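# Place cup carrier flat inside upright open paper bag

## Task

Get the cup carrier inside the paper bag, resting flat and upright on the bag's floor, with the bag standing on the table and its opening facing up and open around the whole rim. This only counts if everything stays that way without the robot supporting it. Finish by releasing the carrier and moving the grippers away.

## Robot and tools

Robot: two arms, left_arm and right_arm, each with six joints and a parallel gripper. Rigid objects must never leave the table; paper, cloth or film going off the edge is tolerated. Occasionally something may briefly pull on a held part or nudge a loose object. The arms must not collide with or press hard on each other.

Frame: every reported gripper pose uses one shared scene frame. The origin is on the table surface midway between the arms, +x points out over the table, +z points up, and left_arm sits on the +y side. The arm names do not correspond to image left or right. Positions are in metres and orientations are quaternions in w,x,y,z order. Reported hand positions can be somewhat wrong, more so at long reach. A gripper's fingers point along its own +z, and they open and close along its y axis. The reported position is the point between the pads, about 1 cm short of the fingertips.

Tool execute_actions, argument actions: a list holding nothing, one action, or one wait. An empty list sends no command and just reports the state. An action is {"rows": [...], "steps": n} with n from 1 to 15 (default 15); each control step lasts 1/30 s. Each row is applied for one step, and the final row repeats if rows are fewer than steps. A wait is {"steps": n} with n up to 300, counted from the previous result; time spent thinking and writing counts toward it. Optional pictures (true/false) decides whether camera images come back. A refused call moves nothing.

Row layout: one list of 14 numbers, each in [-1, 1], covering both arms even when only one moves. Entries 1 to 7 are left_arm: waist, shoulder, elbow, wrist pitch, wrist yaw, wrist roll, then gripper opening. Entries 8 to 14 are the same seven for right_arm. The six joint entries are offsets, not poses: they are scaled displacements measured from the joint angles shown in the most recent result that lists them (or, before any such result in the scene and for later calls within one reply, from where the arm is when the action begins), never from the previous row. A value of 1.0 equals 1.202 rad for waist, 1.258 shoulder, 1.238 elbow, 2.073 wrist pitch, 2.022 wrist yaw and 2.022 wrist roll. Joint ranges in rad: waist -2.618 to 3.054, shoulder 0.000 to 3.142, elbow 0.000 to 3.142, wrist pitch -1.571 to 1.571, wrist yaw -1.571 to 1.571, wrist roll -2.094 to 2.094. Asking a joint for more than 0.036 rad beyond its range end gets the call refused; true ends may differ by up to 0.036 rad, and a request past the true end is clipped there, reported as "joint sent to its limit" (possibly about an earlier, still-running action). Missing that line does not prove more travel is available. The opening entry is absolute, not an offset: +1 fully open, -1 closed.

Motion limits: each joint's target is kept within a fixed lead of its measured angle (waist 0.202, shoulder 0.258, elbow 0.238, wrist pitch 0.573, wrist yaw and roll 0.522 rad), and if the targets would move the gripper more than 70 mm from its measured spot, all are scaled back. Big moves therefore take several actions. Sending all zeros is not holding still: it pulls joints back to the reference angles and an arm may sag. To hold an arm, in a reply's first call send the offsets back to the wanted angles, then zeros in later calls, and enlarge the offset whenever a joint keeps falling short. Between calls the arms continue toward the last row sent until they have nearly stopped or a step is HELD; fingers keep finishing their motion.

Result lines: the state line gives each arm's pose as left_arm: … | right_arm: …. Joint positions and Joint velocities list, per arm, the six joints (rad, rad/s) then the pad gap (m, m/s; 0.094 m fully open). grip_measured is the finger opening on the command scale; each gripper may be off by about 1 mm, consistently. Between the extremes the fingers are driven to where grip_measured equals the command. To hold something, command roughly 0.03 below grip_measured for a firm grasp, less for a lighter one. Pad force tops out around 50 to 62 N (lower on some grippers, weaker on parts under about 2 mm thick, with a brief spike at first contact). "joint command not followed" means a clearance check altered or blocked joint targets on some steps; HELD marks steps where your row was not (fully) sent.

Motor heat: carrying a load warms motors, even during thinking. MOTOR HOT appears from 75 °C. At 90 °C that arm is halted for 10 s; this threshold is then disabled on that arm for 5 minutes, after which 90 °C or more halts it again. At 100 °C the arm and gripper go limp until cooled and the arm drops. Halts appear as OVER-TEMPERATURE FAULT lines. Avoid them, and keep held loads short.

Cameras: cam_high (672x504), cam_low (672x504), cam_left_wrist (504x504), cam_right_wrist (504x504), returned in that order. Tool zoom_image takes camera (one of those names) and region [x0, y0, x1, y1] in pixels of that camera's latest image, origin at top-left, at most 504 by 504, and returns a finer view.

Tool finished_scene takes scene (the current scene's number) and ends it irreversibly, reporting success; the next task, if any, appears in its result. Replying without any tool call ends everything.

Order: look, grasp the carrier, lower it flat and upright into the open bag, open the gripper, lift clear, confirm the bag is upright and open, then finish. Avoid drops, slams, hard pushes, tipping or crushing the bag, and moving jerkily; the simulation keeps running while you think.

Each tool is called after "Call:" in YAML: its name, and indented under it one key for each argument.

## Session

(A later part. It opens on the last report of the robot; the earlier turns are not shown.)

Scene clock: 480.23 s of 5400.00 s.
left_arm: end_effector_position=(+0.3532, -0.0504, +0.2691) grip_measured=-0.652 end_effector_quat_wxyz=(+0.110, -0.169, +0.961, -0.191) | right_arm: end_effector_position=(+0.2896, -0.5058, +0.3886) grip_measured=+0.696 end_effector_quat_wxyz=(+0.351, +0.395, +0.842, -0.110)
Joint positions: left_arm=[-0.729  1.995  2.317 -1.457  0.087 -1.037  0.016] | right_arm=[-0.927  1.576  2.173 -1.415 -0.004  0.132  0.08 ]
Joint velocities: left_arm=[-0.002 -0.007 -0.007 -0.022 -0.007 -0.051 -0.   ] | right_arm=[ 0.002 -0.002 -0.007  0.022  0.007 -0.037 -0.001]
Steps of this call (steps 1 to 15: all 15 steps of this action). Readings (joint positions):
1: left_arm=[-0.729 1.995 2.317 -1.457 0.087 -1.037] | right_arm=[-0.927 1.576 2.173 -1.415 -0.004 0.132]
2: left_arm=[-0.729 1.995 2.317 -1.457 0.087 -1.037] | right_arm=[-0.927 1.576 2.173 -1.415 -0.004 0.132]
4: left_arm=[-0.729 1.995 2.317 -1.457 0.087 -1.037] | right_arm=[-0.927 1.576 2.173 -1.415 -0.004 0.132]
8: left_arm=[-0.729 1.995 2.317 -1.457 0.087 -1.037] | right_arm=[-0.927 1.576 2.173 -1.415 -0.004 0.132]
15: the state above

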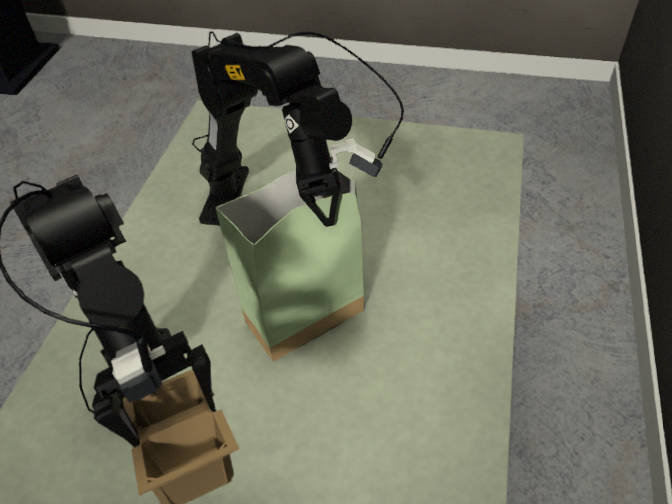

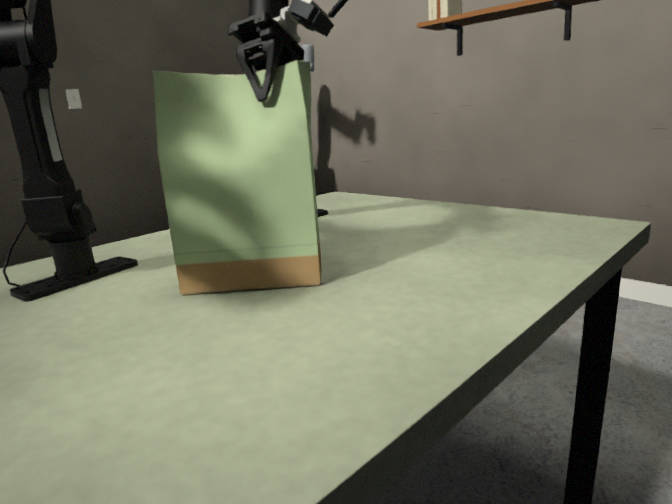

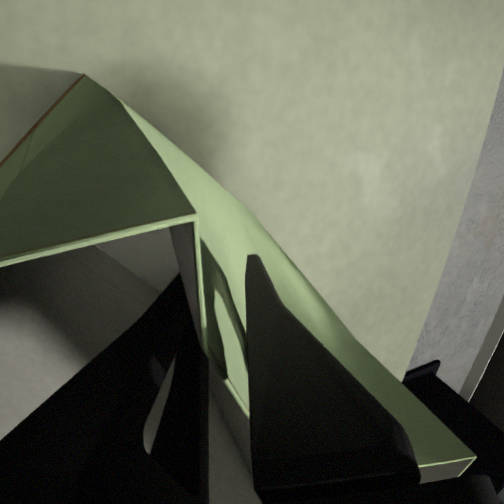

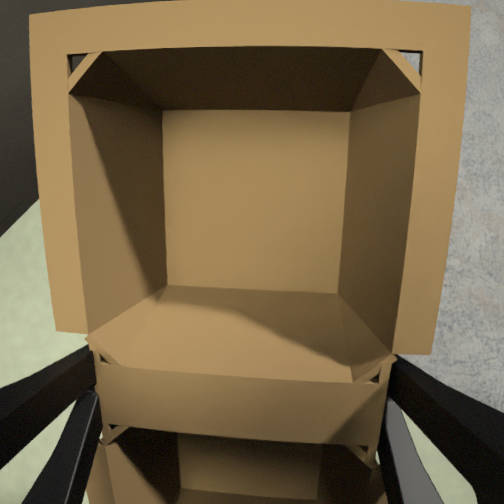

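Call:
execute_actions:
  actions:
    - {"rows":[[0,-0.03,0.01,0,0,0,-0.5,0,0,0,0,0,0,0.66],[0,-0.06,0.01,0,0,0,-0.5,0,0,0,0,0,0,0.66],[0,-0.09,0.01,0,0,0,-0.5,0,0,0,0,0,0,0.66],[0,-0.12,0.01,0,0,0,-0.5,0,0,0,0,0,0,0.66],[0,-0.16,0.01,0,0,0,-0.5,0,0,0,0,0,0,0.66],[0,-0.2,0.01,0,0,0,-0.5,0,0,0,0,0,0,0.66],[0,-0.25,0.01,0,0,0,-0.5,0,0,0,0,0,0,0.66]]}
  pictures: false

Call:
execute_actions:
  actions:
    - {"rows":[[0,-0.35,0,0,0,0,-0.5,0,0,0,0,0,0,0.66]]}

Scene clock: 489.80 s of 5400.00 s.
left_arm: end_effector_position=(+0.2923, -0.0022, +0.4098) grip_measured=-0.502 end_effector_quat_wxyz=(+0.225, -0.152, +0.908, -0.318) | right_arm: end_effector_position=(+0.2896, -0.5058, +0.3886) grip_measured=+0.696 end_effector_quat_wxyz=(+0.351, +0.395, +0.842, -0.110)
Joint positions: left_arm=[-0.729  1.646  2.329 -1.458  0.087 -1.037  0.023] | right_arm=[-0.927  1.576  2.173 -1.415 -0.004  0.132  0.08 ]
Joint velocities: left_arm=[-0.002 -0.203  0.061 -0.022 -0.022  0.051  0.   ] | right_arm=[ 0.002 -0.007 -0.012  0.022  0.081 -0.037 -0.001]
Steps of this call (steps 1 to 15: the robot went on to your last target; steps 16 to 90: nothing new was sent; then 6.07 s passed at rest; steps 91 to 105: all 15 steps of this action). Readings (joint positions):
91: left_arm=[-0.729 1.994 2.317 -1.457 0.087 -1.037] | right_arm=[-0.927 1.576 2.173 -1.415 -0.004 0.132]
92: left_arm=[-0.729 1.991 2.317 -1.457 0.087 -1.037] | right_arm=[-0.927 1.576 2.173 -1.415 -0.004 0.132]
94: left_arm=[-0.729 1.968 2.317 -1.458 0.087 -1.037] | right_arm=[-0.927 1.576 2.173 -1.415 -0.004 0.132]
98: left_arm=[-0.729 1.852 2.317 -1.458 0.087 -1.037] | right_arm=[-0.927 1.576 2.173 -1.415 -0.004 0.132]
105: the state above

Scene clock: 490.30 s of 5400.00 s.
left_arm: end_effector_position=(+0.1529, +0.1081, +0.5416) grip_measured=-0.502 end_effector_quat_wxyz=(+0.370, -0.120, +0.789, -0.476) | right_arm: end_effector_position=(+0.2896, -0.5058, +0.3886) grip_measured=+0.696 end_effector_quat_wxyz=(+0.351, +0.395, +0.842, -0.110)
Joint positions: left_arm=[-0.729  1.158  2.335 -1.455  0.087 -1.037  0.023] | right_arm=[-0.927  1.576  2.173 -1.415 -0.004  0.132  0.08 ]
Joint velocities: left_arm=[-0.012 -0.271  0.095 -0.022 -0.022 -0.051  0.   ] | right_arm=[-0.022 -0.007  0.012  0.007 -0.007 -0.081  0.001]
Steps of this call (steps 1 to 15: all 15 steps of this action). Readings (joint positions):
1: left_arm=[-0.729 1.626 2.326 -1.454 0.087 -1.037] | right_arm=[-0.927 1.576 2.173 -1.415 -0.004 0.132]
2: left_arm=[-0.729 1.607 2.317 -1.455 0.087 -1.037] | right_arm=[-0.927 1.576 2.173 -1.415 -0.004 0.132]
4: left_arm=[-0.729 1.551 2.313 -1.458 0.087 -1.037] | right_arm=[-0.927 1.576 2.173 -1.415 -0.004 0.132]
8: left_arm=[-0.729 1.391 2.313 -1.457 0.087 -1.037] | right_arm=[-0.927 1.576 2.173 -1.415 -0.004 0.132]
15: the state above

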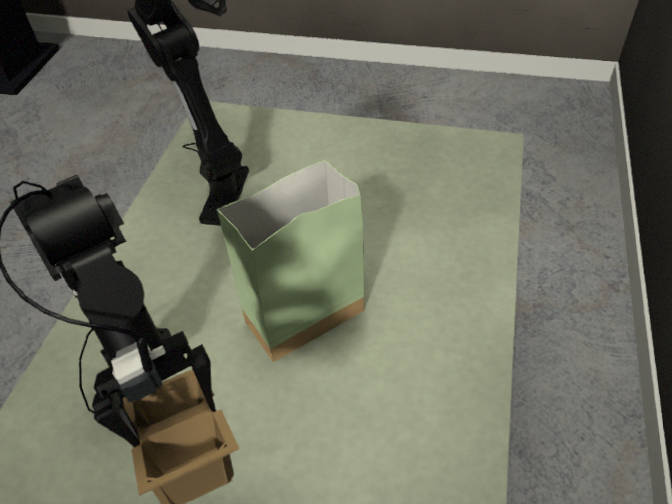

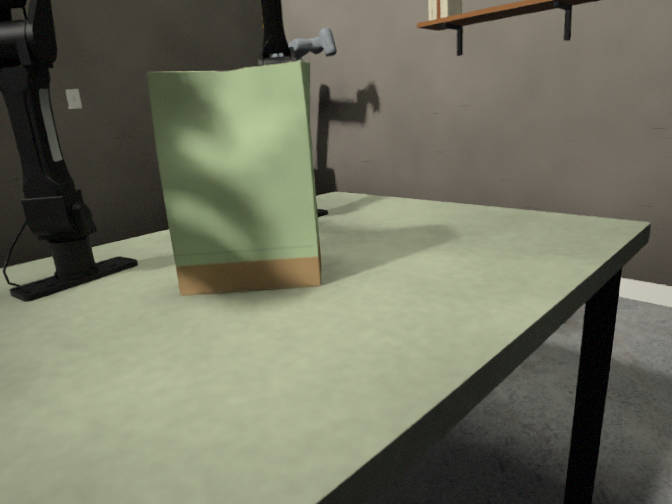

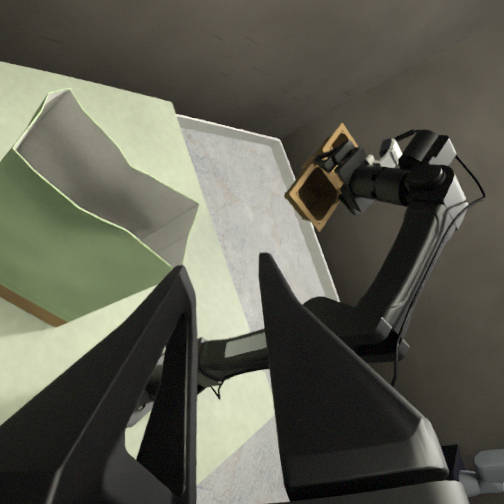

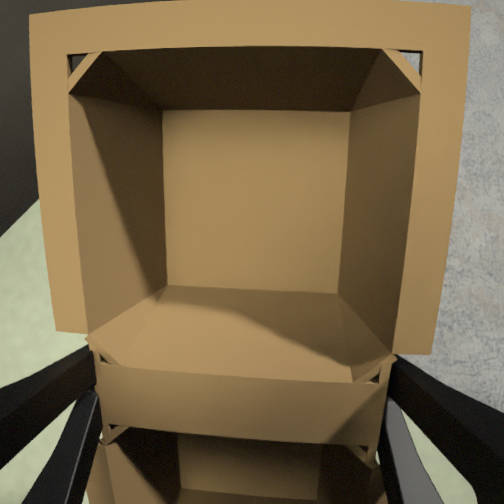

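Call:
execute_actions:
  actions:
    - {"rows":[[0.3,0,-0.1,0,0,0.4,-0.5,0.1,0.0,0.1,0,0,-0.06,0.66],[0.6,0,-0.2,0,0,0.4,-0.5,0.2,0.0,0.1,0,0,-0.06,0.66],[1,-0.1,-0.5,0,0,0.4,-0.5,0.3,0.02,0.1,0,0,-0.06,0.66],[1,-0.1,-0.5,0,0,0.4,-0.5,0.4,0.02,0.1,0,0,-0.06,0.66],[1,-0.1,-0.5,0,0,0.4,-0.5,0.5,0.02,0.1,0,0,-0.06,0.66],[1,-0.1,-0.5,0,0,0.4,-0.5,0.6,0.02,0.1,0,0,-0.06,0.66],[1,-0.1,-0.5,0,0,0.4,-0.5,0.7,0.02,0.1,0,0,-0.06,0.66],[1,-0.1,-0.5,0,0,0.4,-0.5,0.8,0.02,0.1,0,0,-0.06,0.66],[1,-0.1,-0.5,0,0,0.4,-0.5,0.9,0.02,0.1,0,0,-0.06,0.66]]}
  pictures: false

Call:
execute_actions:
  actions:
    - {"steps":20}

Scene clock: 512.57 s of 5400.00 s.
left_arm: end_effector_position=(+0.2175, +0.3154, +0.3640) grip_measured=-0.502 end_effector_quat_wxyz=(+0.370, -0.305, +0.877, -0.013) | right_arm: end_effector_position=(+0.3806, -0.1672, +0.4099) grip_measured=+0.697 end_effector_quat_wxyz=(+0.394, -0.107, +0.911, +0.057)
Joint positions: left_arm=[ 0.368  1.058  1.707 -1.465  0.089 -0.276  0.023] | right_arm=[ 0.076  1.609  2.267 -1.41  -0.004  0.024  0.08 ]
Joint velocities: left_arm=[ 1.907 -0.051  0.017  0.037 -0.11   0.183  0.   ] | right_arm=[ 1.746  0.017 -0.012  0.037 -0.286 -0.066 -0.   ]
Steps of this call (steps 1 to 30: the robot went on to your last target; steps 31 to 90: nothing new was sent; then 18.77 s passed at rest; steps 91 to 105: all 15 steps of this action). Readings (joint positions):
91: left_arm=[-0.683 1.198 2.314 -1.447 0.100 -0.957] | right_arm=[-0.912 1.580 2.189 -1.422 0.005 0.116]
92: left_arm=[-0.605 1.176 2.256 -1.432 0.099 -0.858] | right_arm=[-0.870 1.587 2.213 -1.425 0.017 0.098]
94: left_arm=[-0.455 1.105 2.090 -1.422 0.096 -0.662] | right_arm=[-0.733 1.593 2.251 -1.417 0.018 0.070]
98: left_arm=[-0.155 1.026 1.795 -1.448 0.095 -0.412] | right_arm=[-0.435 1.594 2.267 -1.410 0.008 0.040]
105: the state above

Scene clock: 513.23 s of 5400.00 s.
left_arm: end_effector_position=(+0.2074, +0.3360, +0.3648) grip_measured=-0.502 end_effector_quat_wxyz=(+0.372, -0.333, +0.866, +0.016) | right_arm: end_effector_position=(+0.3705, -0.1352, +0.4099) grip_measured=+0.697 end_effector_quat_wxyz=(+0.391, -0.150, +0.905, +0.078)
Joint positions: left_arm=[ 0.465  1.054  1.707 -1.465  0.079 -0.24   0.023] | right_arm=[ 0.163  1.609  2.267 -1.41  -0.013  0.019  0.08 ]
Joint velocities: left_arm=[-0.002 -0.002  0.012 -0.007 -0.051 -0.022  0.   ] | right_arm=[-0.017 -0.012  0.002 -0.007 -0.066 -0.037  0.001]
Steps of this call (steps 1 to 20: the robot went on to your last target). Readings (joint positions):
1: left_arm=[0.419 1.057 1.707 -1.465 0.083 -0.270] | right_arm=[0.125 1.609 2.267 -1.410 -0.012 0.022]
2: left_arm=[0.446 1.055 1.707 -1.465 0.079 -0.265] | right_arm=[0.153 1.609 2.267 -1.410 -0.020 0.020]
4: left_arm=[0.463 1.054 1.707 -1.465 0.079 -0.256] | right_arm=[0.164 1.609 2.267 -1.410 -0.022 0.019]
8: left_arm=[0.465 1.054 1.707 -1.465 0.079 -0.247] | right_arm=[0.163 1.609 2.267 -1.410 -0.016 0.019]
20: the state above

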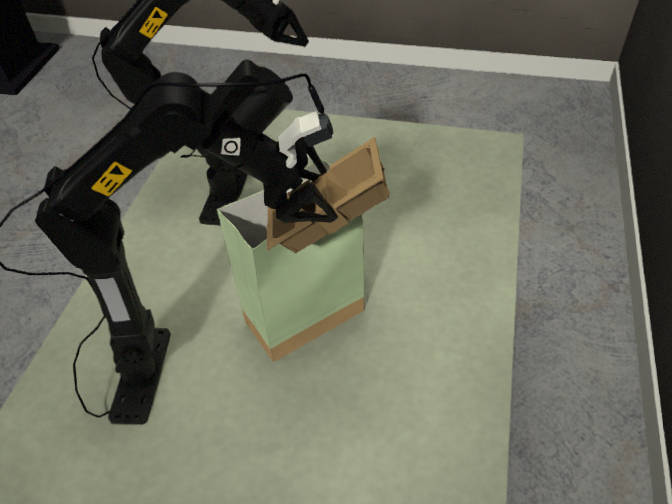

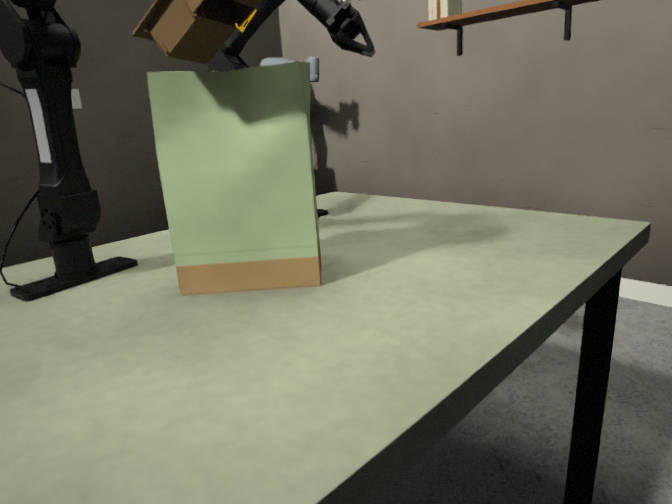

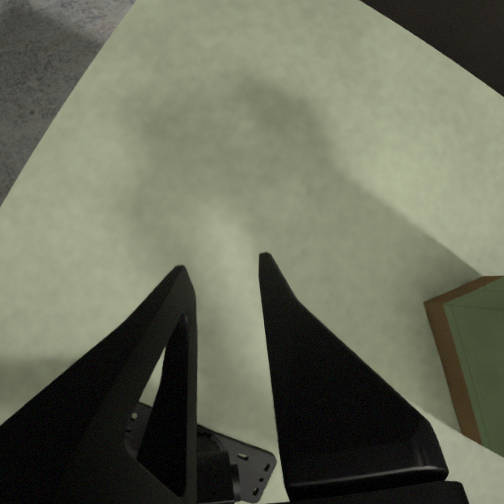

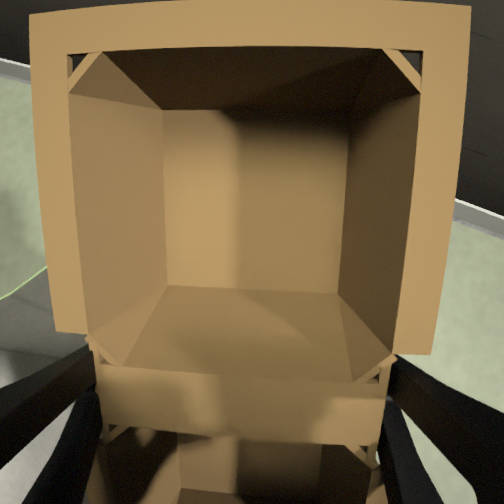

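Call:
execute_actions:
  actions:
    - {"rows":[[0.3,0,0,0,0,0,-0.5,0,-0.045,0.02,0.05,0,0,0.66],[0.3,0,0,0,0,0,-0.5,0,-0.045,0.02,0.05,0,0,0.66],[0.3,0,0,0,0,0,-0.5,0,-0.045,0.02,0.05,0,0,0.66],[0.3,0,0,0,0,0,-0.5,0,-0.045,0.02,0.05,0,0,0.66],[0.3,0,0,0,0,0,-0.5,0,-0.045,0.02,0.05,0,0,0.66],[0.3,0,0,0,0,0,-0.5,0.04,-0.045,0.02,0.05,0,0,0.66],[0.3,0,0,0,0,0,-0.5,0.08,-0.045,0.02,0.05,0,0,0.66],[0.3,0,0,0,0,0,-0.5,0.12,-0.045,0.02,0.05,0,0,0.66],[0.3,0,0,0,0,0,-0.5,0.16,-0.045,0.02,0.05,0,0,0.66],[0.3,0,0,0,0,0,-0.5,0.2,-0.045,0.02,0.05,0,0,0.66]]}

Scene clock: 525.80 s of 5400.00 s.
left_arm: end_effector_position=(+0.1610, +0.3979, +0.3647) grip_measured=-0.502 end_effector_quat_wxyz=(+0.363, -0.480, +0.795, +0.083) | right_arm: end_effector_position=(+0.3301, -0.0544, +0.4402) grip_measured=+0.697 end_effector_quat_wxyz=(+0.431, -0.253, +0.854, +0.144)
Joint positions: left_arm=[ 0.818  1.054  1.707 -1.465  0.076 -0.238  0.023] | right_arm=[ 0.404  1.569  2.267 -1.325 -0.021  0.019  0.08 ]
Joint velocities: left_arm=[-0.007 -0.002  0.002  0.022 -0.051 -0.022  0.   ] | right_arm=[ 0.017 -0.027 -0.002 -0.022  0.11   0.007 -0.001]
Steps of this call (steps 1 to 15: the robot went on to your last target; steps 16 to 90: nothing new was sent; then 9.07 s passed at rest; steps 91 to 105: all 15 steps of this action). Readings (joint positions):
91: left_arm=[0.505 1.054 1.707 -1.465 0.095 -0.238] | right_arm=[0.163 1.606 2.267 -1.403 -0.013 0.019]
92: left_arm=[0.581 1.054 1.707 -1.465 0.095 -0.238] | right_arm=[0.163 1.603 2.267 -1.389 -0.013 0.019]
94: left_arm=[0.726 1.054 1.707 -1.465 0.088 -0.238] | right_arm=[0.163 1.592 2.267 -1.364 -0.013 0.019]
98: left_arm=[0.816 1.054 1.707 -1.465 0.076 -0.238] | right_arm=[0.216 1.571 2.267 -1.338 -0.002 0.019]
105: the state above

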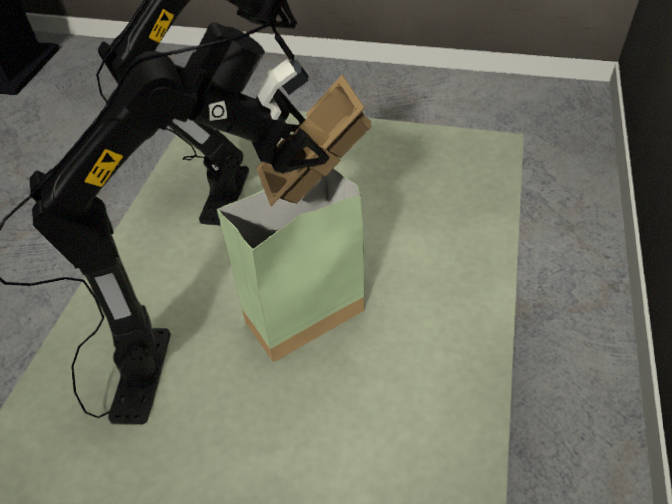

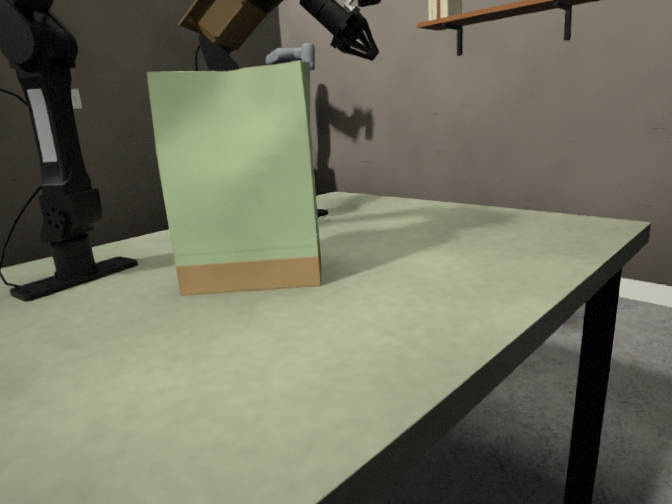

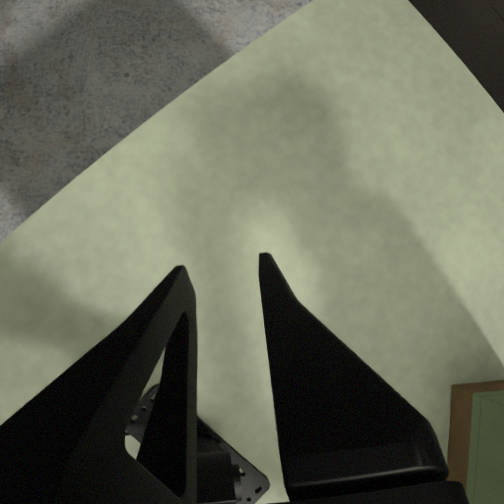

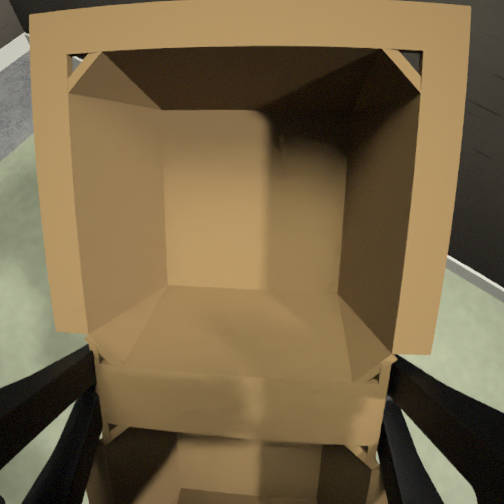

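Call:
execute_actions:
  actions:
    - {"rows":[[0.1,-0.1,0,0,0,0,-0.5,0.05,0,0,0,0,0,0.66],[0.1,-0.1,0,0,0,0,-0.5,0.1,0,0,0,0,0,0.66],[0.1,-0.1,0,0,0,0,-0.5,0.15,0,0,0,0,0,0.66],[0.1,-0.1,0,0,0,0,-0.5,0.2,0,0,0,0,0,0.66]]}
  pictures: false

Call:
execute_actions:
  actions:
    - {"rows":[[0,0,0,0,0,0,-0.5,0,0.06,0,-0.05,0,0,0.66]]}

Call:
zoom_image:
  camera: "cam_high"
  region: [180,60,420,280]

Scene clock: 535.53 s of 5400.00 s.
left_arm: end_effector_position=(+0.1233, +0.3854, +0.3857) grip_measured=-0.502 end_effector_quat_wxyz=(+0.409, -0.508, +0.748, +0.125) | right_arm: end_effector_position=(+0.2701, +0.0141, +0.4403) grip_measured=+0.697 end_effector_quat_wxyz=(+0.409, -0.356, +0.816, +0.198)
Joint positions: left_arm=[ 0.93   0.922  1.699 -1.467  0.075 -0.238  0.023] | right_arm=[ 0.648  1.569  2.267 -1.325 -0.027  0.019  0.08 ]
Joint velocities: left_arm=[-0.002 -0.002 -0.007 -0.095 -0.007  0.007  0.001] | right_arm=[-0.002  0.002  0.002  0.066  0.051  0.037 -0.001]
Steps of this call (steps 1 to 15: the robot went on to your last target; steps 16 to 90: nothing new was sent; then 6.23 s passed at rest; steps 91 to 105: all 15 steps of this action). Readings (joint positions):
91: left_arm=[0.841 1.045 1.705 -1.462 0.084 -0.238] | right_arm=[0.411 1.569 2.267 -1.325 -0.016 0.019]
92: left_arm=[0.881 1.029 1.700 -1.461 0.081 -0.238] | right_arm=[0.433 1.569 2.267 -1.325 -0.010 0.019]
94: left_arm=[0.922 0.987 1.699 -1.463 0.075 -0.238] | right_arm=[0.526 1.569 2.267 -1.325 -0.004 0.019]
98: left_arm=[0.930 0.923 1.699 -1.465 0.075 -0.238] | right_arm=[0.648 1.569 2.267 -1.325 -0.029 0.019]
105: the state above

Scene clock: 536.03 s of 5400.00 s.
left_arm: end_effector_position=(+0.1233, +0.3854, +0.3857) grip_measured=-0.502 end_effector_quat_wxyz=(+0.409, -0.508, +0.748, +0.125) | right_arm: end_effector_position=(+0.2777, +0.0224, +0.3935) grip_measured=+0.697 end_effector_quat_wxyz=(+0.338, -0.369, +0.850, +0.166)
Joint positions: left_arm=[ 0.93   0.922  1.699 -1.467  0.075 -0.238  0.023] | right_arm=[ 0.648  1.654  2.267 -1.412 -0.027  0.019  0.08 ]
Joint velocities: left_arm=[ 0.002  0.002 -0.007 -0.037  0.022 -0.022  0.   ] | right_arm=[ 0.002 -0.017  0.012 -0.007 -0.022  0.022  0.001]
Steps of this call (steps 1 to 15: all 15 steps of this action). Readings (joint positions):
1: left_arm=[0.930 0.922 1.699 -1.467 0.075 -0.238] | right_arm=[0.648 1.575 2.267 -1.333 -0.027 0.019]
2: left_arm=[0.930 0.922 1.699 -1.467 0.075 -0.238] | right_arm=[0.648 1.580 2.267 -1.346 -0.027 0.019]
4: left_arm=[0.930 0.922 1.699 -1.467 0.075 -0.238] | right_arm=[0.648 1.605 2.267 -1.372 -0.027 0.019]
8: left_arm=[0.930 0.922 1.699 -1.467 0.075 -0.238] | right_arm=[0.648 1.649 2.267 -1.400 -0.027 0.019]
15: the state above

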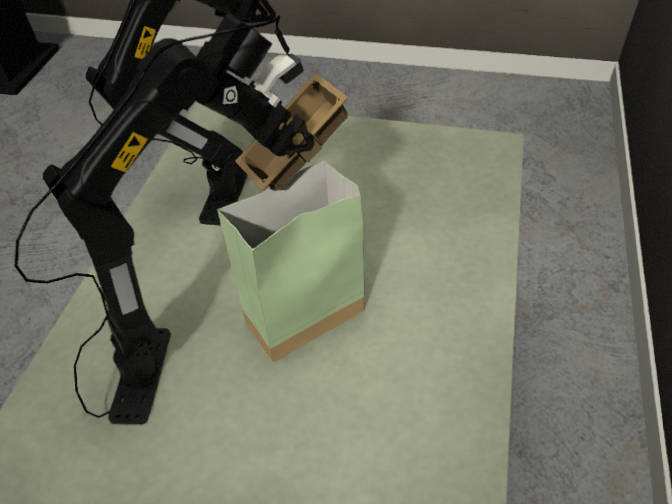

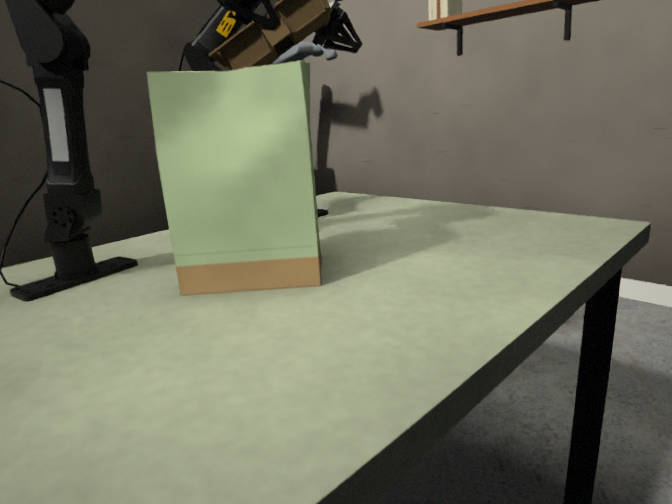

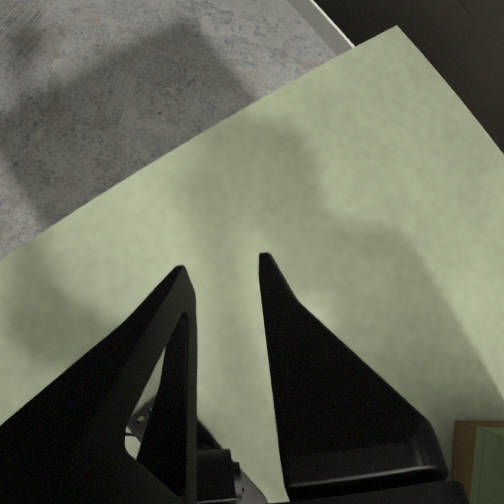

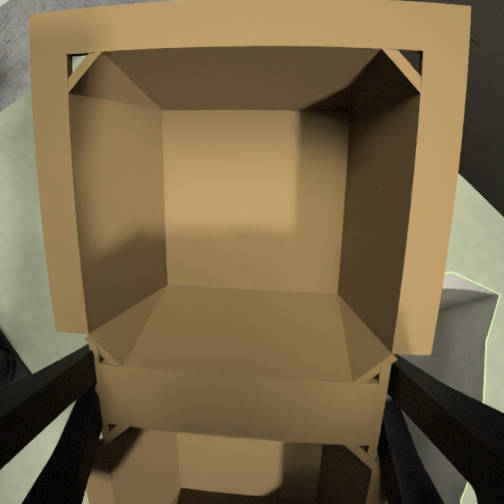

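Region (180, 60, 420, 280) of cam_high's 672x504 image, scaled by 2.100, with more detail than that image has; it fills the top 462 rows of this view, and the rest is white.

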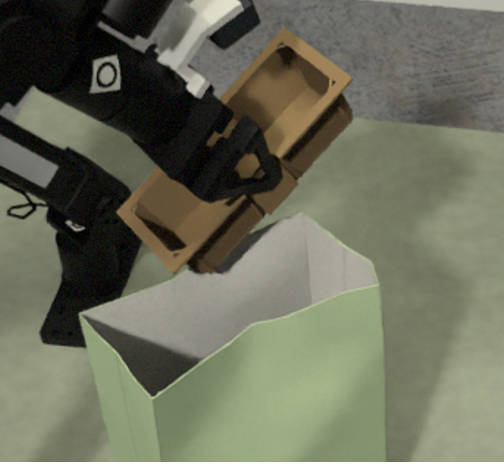

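Call:
execute_actions:
  actions:
    - {"rows":[[0,0,0,0,0,0,-0.5,0,-0.04,0,0,0,0,0.66],[0,0,0,0,0,0,-0.5,0,-0.04,0,0,0,0,0.66],[0,0,0,0,0,0,-0.5,0,-0.04,0,0,0,0,0.66],[0,0,0,0,0,0,-0.5,-0.04,-0.04,0,0,0,0,0.66],[0,0,0,0,0,0,-0.5,-0.08,-0.04,0,0,0,0,0.66],[0,0,0,0,0,0,-0.5,-0.12,-0.04,0,0,0,-0.03,0.66]]}

Call:
zoom_image:
  camera: "cam_high"
  region: [180,60,420,280]

Scene clock: 546.50 s of 5400.00 s.
left_arm: end_effector_position=(+0.1233, +0.3854, +0.3857) grip_measured=-0.502 end_effector_quat_wxyz=(+0.409, -0.508, +0.748, +0.125) | right_arm: end_effector_position=(+0.3099, -0.0232, +0.4039) grip_measured=+0.697 end_effector_quat_wxyz=(+0.365, -0.324, +0.862, +0.136)
Joint positions: left_arm=[ 0.93   0.922  1.699 -1.467  0.075 -0.238  0.023] | right_arm=[ 0.503  1.624  2.267 -1.414 -0.024 -0.026  0.08 ]
Joint velocities: left_arm=[ 0.002  0.002 -0.002  0.037 -0.037 -0.051 -0.   ] | right_arm=[ 0.007  0.012 -0.002 -0.007  0.081 -0.037  0.   ]
Steps of this call (steps 1 to 15: the robot went on to your last target; steps 16 to 90: nothing new was sent; then 6.97 s passed at rest; steps 91 to 105: all 15 steps of this action). Readings (joint positions):
91: left_arm=[0.930 0.922 1.699 -1.467 0.075 -0.238] | right_arm=[0.648 1.652 2.267 -1.414 -0.027 0.019]
92: left_arm=[0.930 0.922 1.699 -1.467 0.075 -0.238] | right_arm=[0.648 1.649 2.267 -1.414 -0.027 0.019]
94: left_arm=[0.930 0.922 1.699 -1.467 0.075 -0.238] | right_arm=[0.643 1.640 2.267 -1.414 -0.030 0.019]
98: left_arm=[0.930 0.922 1.699 -1.467 0.075 -0.238] | right_arm=[0.532 1.625 2.267 -1.414 -0.032 -0.004]
105: the state above

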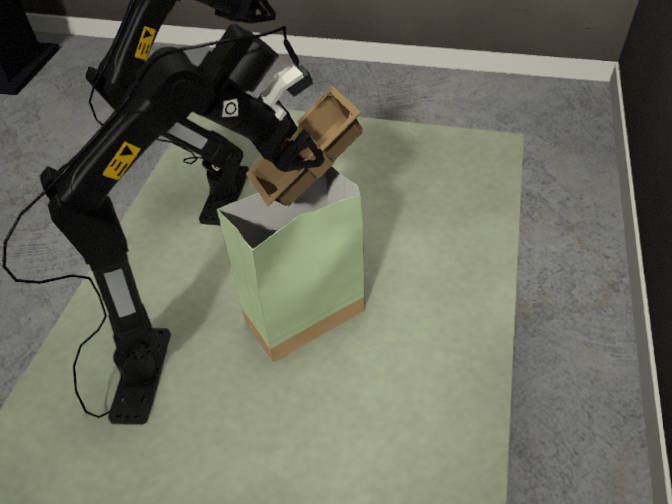

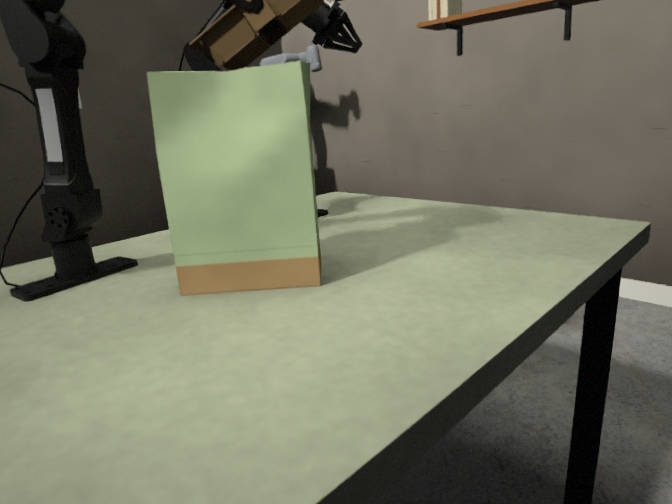

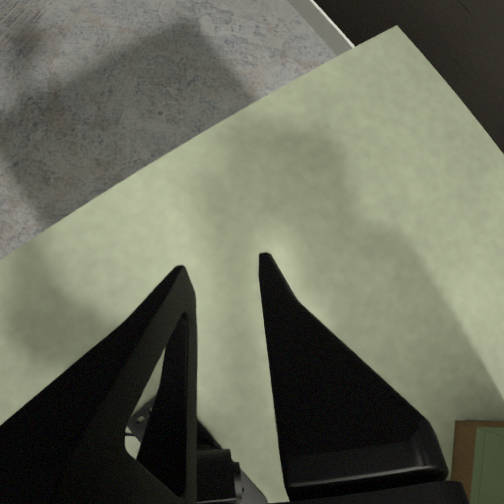

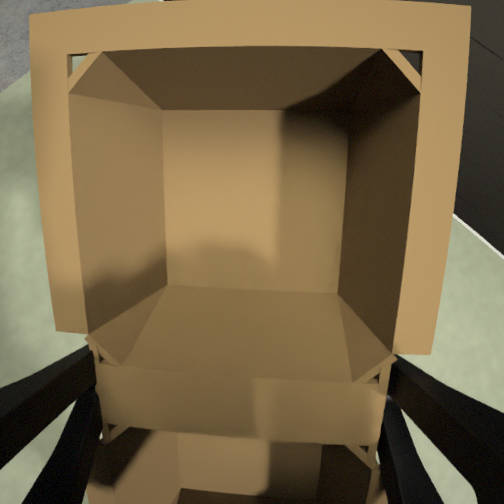

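Region (180, 60, 420, 280) of cam_high's 672x504 image, scaled by 2.100, with more detail than that image has; it fills the top 462 rows of this view, and the rest is white.

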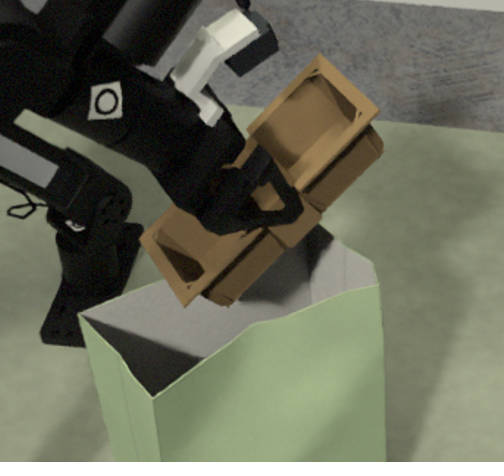

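Call:
execute_actions:
  actions:
    - {"rows":[[0,0,0,0,0,0,-0.5,-0.02,-0.03,-0.01,0,0,-0.03,0.66],[0,0,0,0,0,0,-0.5,-0.04,-0.06,-0.03,0,0,-0.05,0.66],[0,0,0,0,0,0,-0.5,-0.06,-0.09,-0.06,0,0,-0.07,0.66],[0,0,0,0,0,0,-0.5,-0.075,-0.11,-0.1,0,0,-0.085,0.66]]}

Call:
zoom_image:
  camera: "cam_high"
  region: [180,60,420,280]

Scene clock: 567.90 s of 5400.00 s.
left_arm: end_effector_position=(+0.1233, +0.3854, +0.3857) grip_measured=-0.502 end_effector_quat_wxyz=(+0.409, -0.508, +0.748, +0.125) | right_arm: end_effector_position=(+0.2997, -0.0686, +0.4107) grip_measured=+0.697 end_effector_quat_wxyz=(+0.387, -0.352, +0.847, +0.092)
Joint positions: left_arm=[ 0.93   0.922  1.699 -1.467  0.075 -0.238  0.023] | right_arm=[ 0.418  1.494  2.161 -1.419 -0.022 -0.181  0.08 ]
Joint velocities: left_arm=[-0.007 -0.007 -0.007 -0.066  0.007 -0.037 -0.001] | right_arm=[ 0.002 -0.007 -0.022  0.022 -0.037 -0.037  0.001]
Steps of this call (steps 1 to 15: the robot went on to your last target; steps 16 to 90: nothing new was sent; then 17.90 s passed at rest; steps 91 to 105: all 15 steps of this action). Readings (joint positions):
91: left_arm=[0.930 0.922 1.699 -1.467 0.075 -0.238] | right_arm=[0.501 1.623 2.267 -1.414 -0.024 -0.039]
92: left_arm=[0.930 0.922 1.699 -1.467 0.075 -0.238] | right_arm=[0.495 1.617 2.260 -1.411 -0.025 -0.054]
94: left_arm=[0.930 0.922 1.699 -1.467 0.075 -0.238] | right_arm=[0.462 1.577 2.209 -1.406 -0.027 -0.095]
98: left_arm=[0.930 0.922 1.699 -1.467 0.075 -0.238] | right_arm=[0.418 1.509 2.161 -1.419 -0.022 -0.150]
105: the state above

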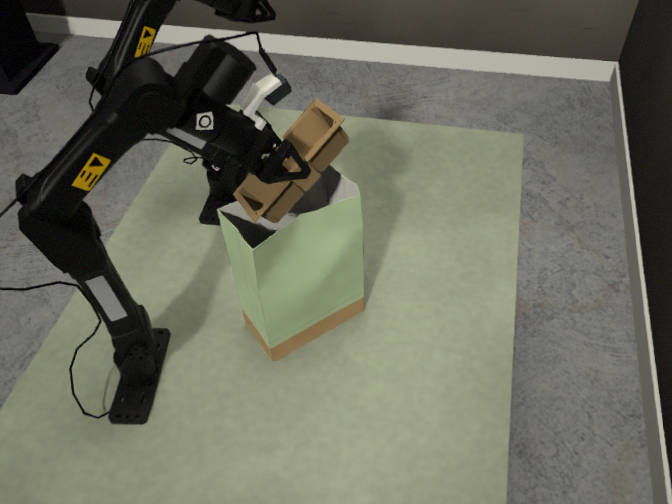

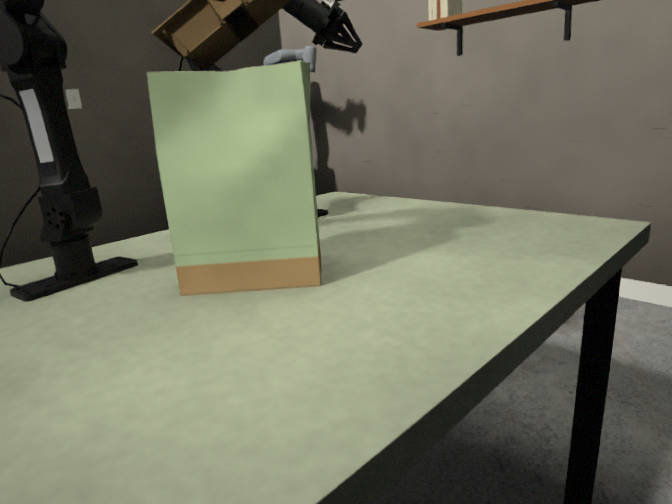

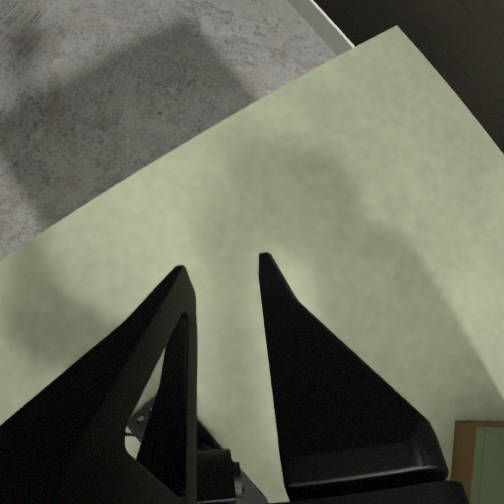

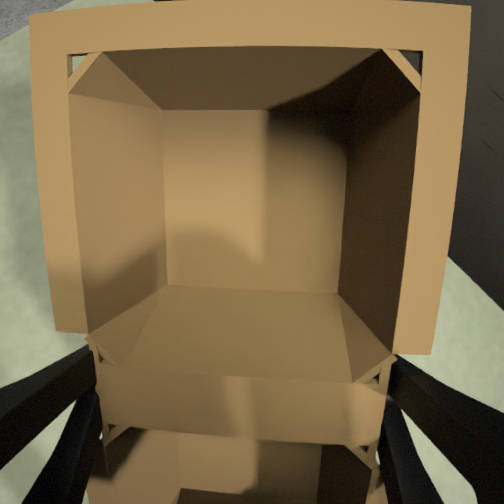

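Region (180, 60, 420, 280) of cam_high's 672x504 image, scaled by 2.100, with more detail than that image has; it fills the top 462 rows of this view, and the rest is white.

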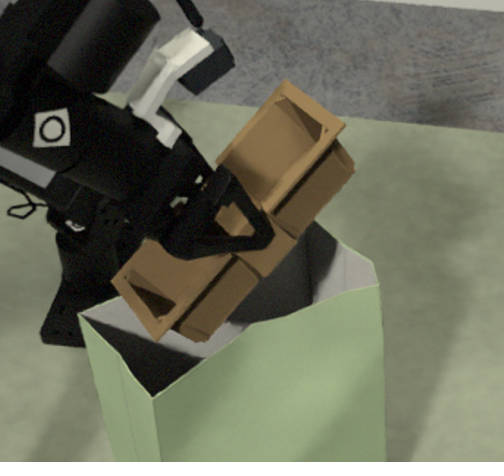

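Call:
execute_actions:
  actions:
    - {"rows":[[0,0,0,0,0,0,-0.5,0.015,0,-0.01,0,0,0,0.66],[0,0,0,0,0,0,-0.5,0.03,0,-0.02,0,0,0,0.66],[0,0,0,0,0,0,-0.5,0.03,0,-0.04,0,0,0,0.66],[0,0,0,0,0,0,-0.5,0.03,0,-0.06,0,0,0,0.66],[0,0,0,0,0,0,-0.5,0.03,0,-0.08,0,0,0,0.66],[0,0,0,0,0,0,-0.5,0.03,0,-0.1,0,0,0,0.66]]}

Call:
zoom_image:
  camera: "cam_high"
  region: [180,60,420,280]

Scene clock: 578.37 s of 5400.00 s.
left_arm: end_effector_position=(+0.1233, +0.3854, +0.3857) grip_measured=-0.502 end_effector_quat_wxyz=(+0.409, -0.508, +0.748, +0.125) | right_arm: end_effector_position=(+0.2968, -0.0600, +0.3681) grip_measured=+0.697 end_effector_quat_wxyz=(+0.329, -0.375, +0.863, +0.083)
Joint positions: left_arm=[ 0.93   0.922  1.699 -1.467  0.075 -0.238  0.023] | right_arm=[ 0.445  1.501  2.041 -1.419 -0.02  -0.189  0.08 ]
Joint velocities: left_arm=[ 0.002 -0.002 -0.002 -0.007 -0.051  0.066 -0.001] | right_arm=[-0.017  0.002 -0.012 -0.037  0.022 -0.066  0.001]
Steps of this call (steps 1 to 15: the robot went on to your last target; steps 16 to 90: nothing new was sent; then 6.97 s passed at rest; steps 91 to 105: all 15 steps of this action). Readings (joint positions):
91: left_arm=[0.930 0.922 1.699 -1.467 0.075 -0.238] | right_arm=[0.419 1.494 2.161 -1.419 -0.022 -0.189]
92: left_arm=[0.930 0.922 1.699 -1.467 0.075 -0.238] | right_arm=[0.424 1.494 2.161 -1.419 -0.021 -0.189]
94: left_arm=[0.930 0.922 1.699 -1.467 0.075 -0.238] | right_arm=[0.438 1.493 2.145 -1.417 -0.020 -0.189]
98: left_arm=[0.930 0.922 1.699 -1.467 0.075 -0.238] | right_arm=[0.445 1.495 2.061 -1.417 -0.020 -0.189]
105: the state above

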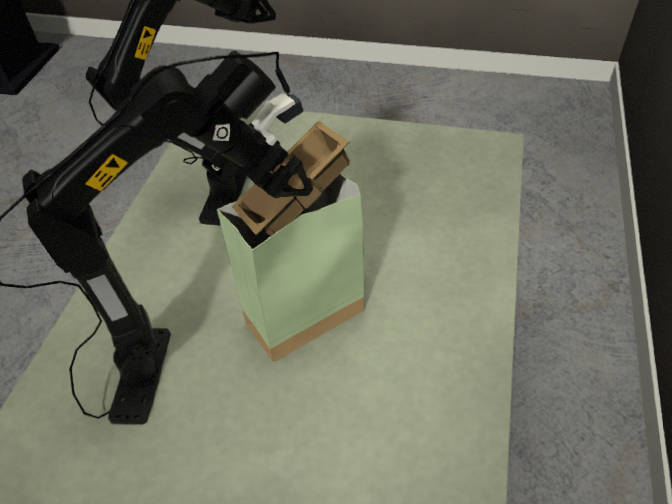

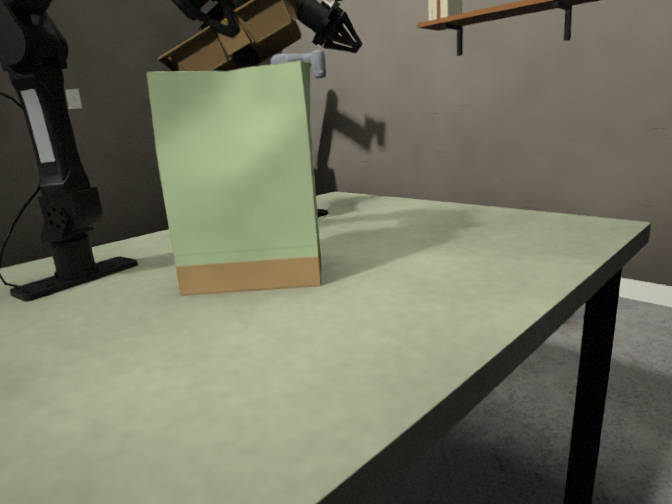

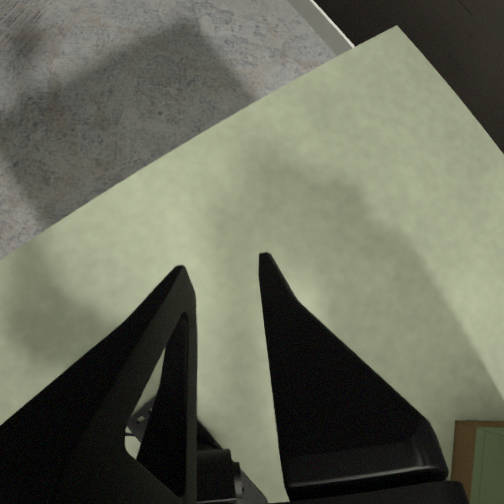

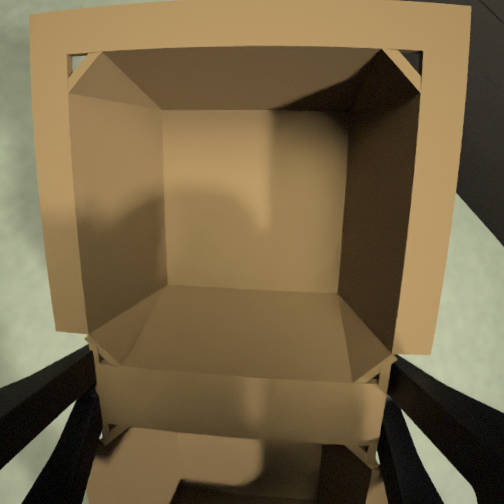

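Region (180, 60, 420, 280) of cam_high's 672x504 image, scaled by 2.100, with more detail than that image has; it fills the top 462 rows of this view, and the rest is white.

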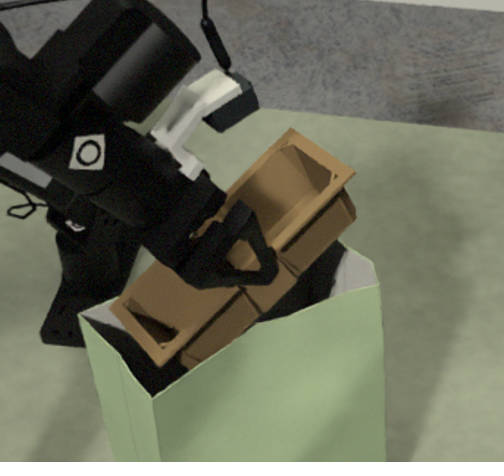

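Call:
execute_actions:
  actions:
    - {"rows":[[0,0,0,0,0,0,-0.5,-0.02,-0.01,0,0,0,0,0.66],[0,0,0,0,0,0,-0.5,-0.035,-0.02,-0.01,0,0,0,0.66],[0,0,0,0,0,0,-0.5,-0.035,-0.03,-0.03,0,0,0,0.66],[0,0,0,0,0,0,-0.5,-0.035,-0.035,-0.05,0,0,0,0.66],[0,0,0,0,0,0,-0.5,-0.035,-0.035,-0.07,0,0,0,0.66],[0,0,0,0,0,0,-0.5,-0.035,-0.035,-0.09,0,0,0,0.66],[0,0,0,0,0,0,-0.5,-0.035,-0.035,-0.11,0,0,0,0.66]]}

Call:
zoom_image:
  camera: "cam_high"
  region: [180,60,420,280]

Scene clock: 587.60 s of 5400.00 s.
left_arm: end_effector_position=(+0.1233, +0.3854, +0.3857) grip_measured=-0.502 end_effector_quat_wxyz=(+0.409, -0.508, +0.748, +0.125) | right_arm: end_effector_position=(+0.2944, -0.0750, +0.3351) grip_measured=+0.697 end_effector_quat_wxyz=(+0.286, -0.367, +0.883, +0.069)
Joint positions: left_arm=[ 0.93   0.922  1.699 -1.467  0.075 -0.238  0.023] | right_arm=[ 0.411  1.471  1.915 -1.418 -0.022 -0.189  0.08 ]
Joint velocities: left_arm=[-0.007  0.007 -0.002 -0.022 -0.007 -0.007  0.002] | right_arm=[-0.022  0.017  0.017  0.022  0.037 -0.007  0.   ]
Steps of this call (steps 1 to 15: the robot went on to your last target; steps 16 to 90: nothing new was sent; then 5.73 s passed at rest; steps 91 to 105: all 15 steps of this action). Readings (joint positions):
91: left_arm=[0.930 0.922 1.699 -1.467 0.075 -0.238] | right_arm=[0.443 1.501 2.041 -1.419 -0.021 -0.189]
92: left_arm=[0.930 0.922 1.699 -1.467 0.075 -0.238] | right_arm=[0.437 1.501 2.041 -1.419 -0.022 -0.189]
94: left_arm=[0.930 0.922 1.699 -1.467 0.075 -0.238] | right_arm=[0.419 1.493 2.025 -1.416 -0.022 -0.189]
98: left_arm=[0.930 0.922 1.699 -1.467 0.075 -0.238] | right_arm=[0.411 1.471 1.946 -1.418 -0.022 -0.189]
105: the state above

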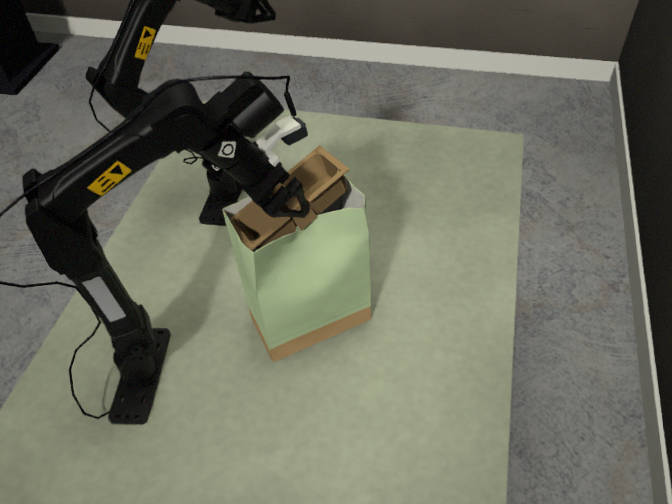

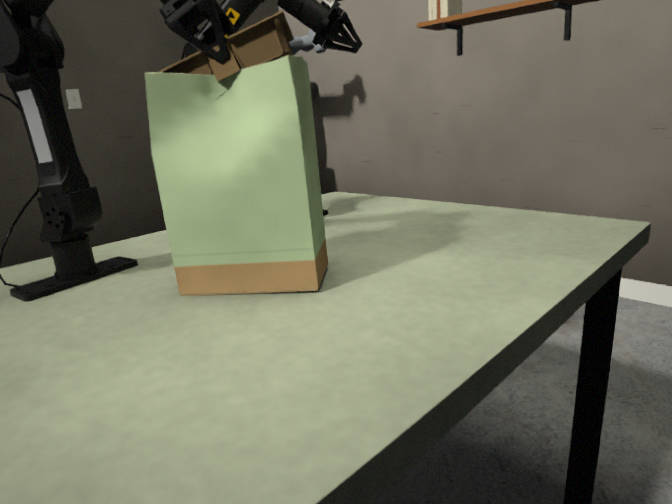

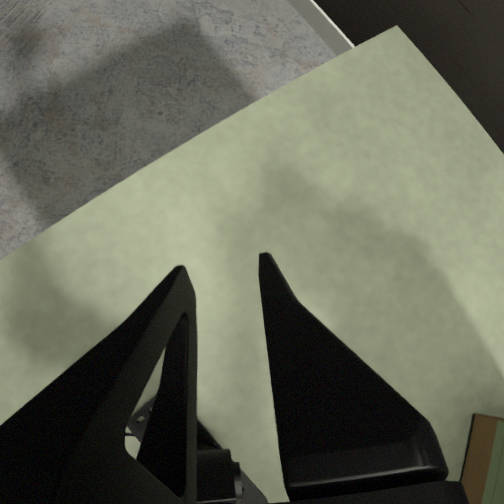

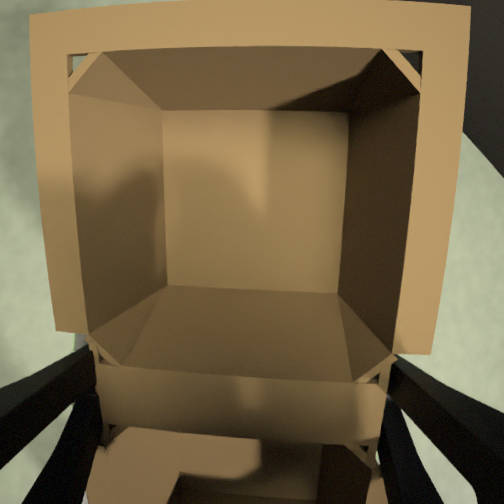

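Region (180, 60, 420, 280) of cam_high's 672x504 image, scaled by 2.100, with more detail than that image has; it fills the top 462 rows of this view, and the rest is white.

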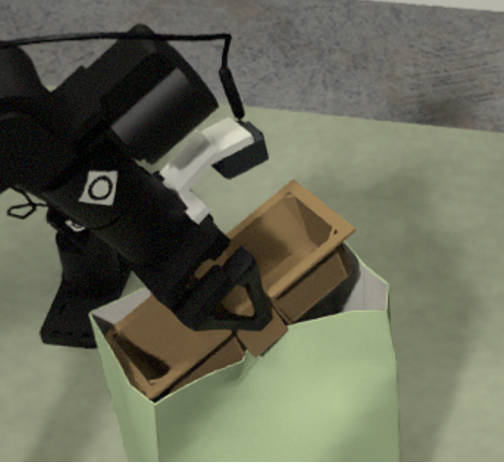

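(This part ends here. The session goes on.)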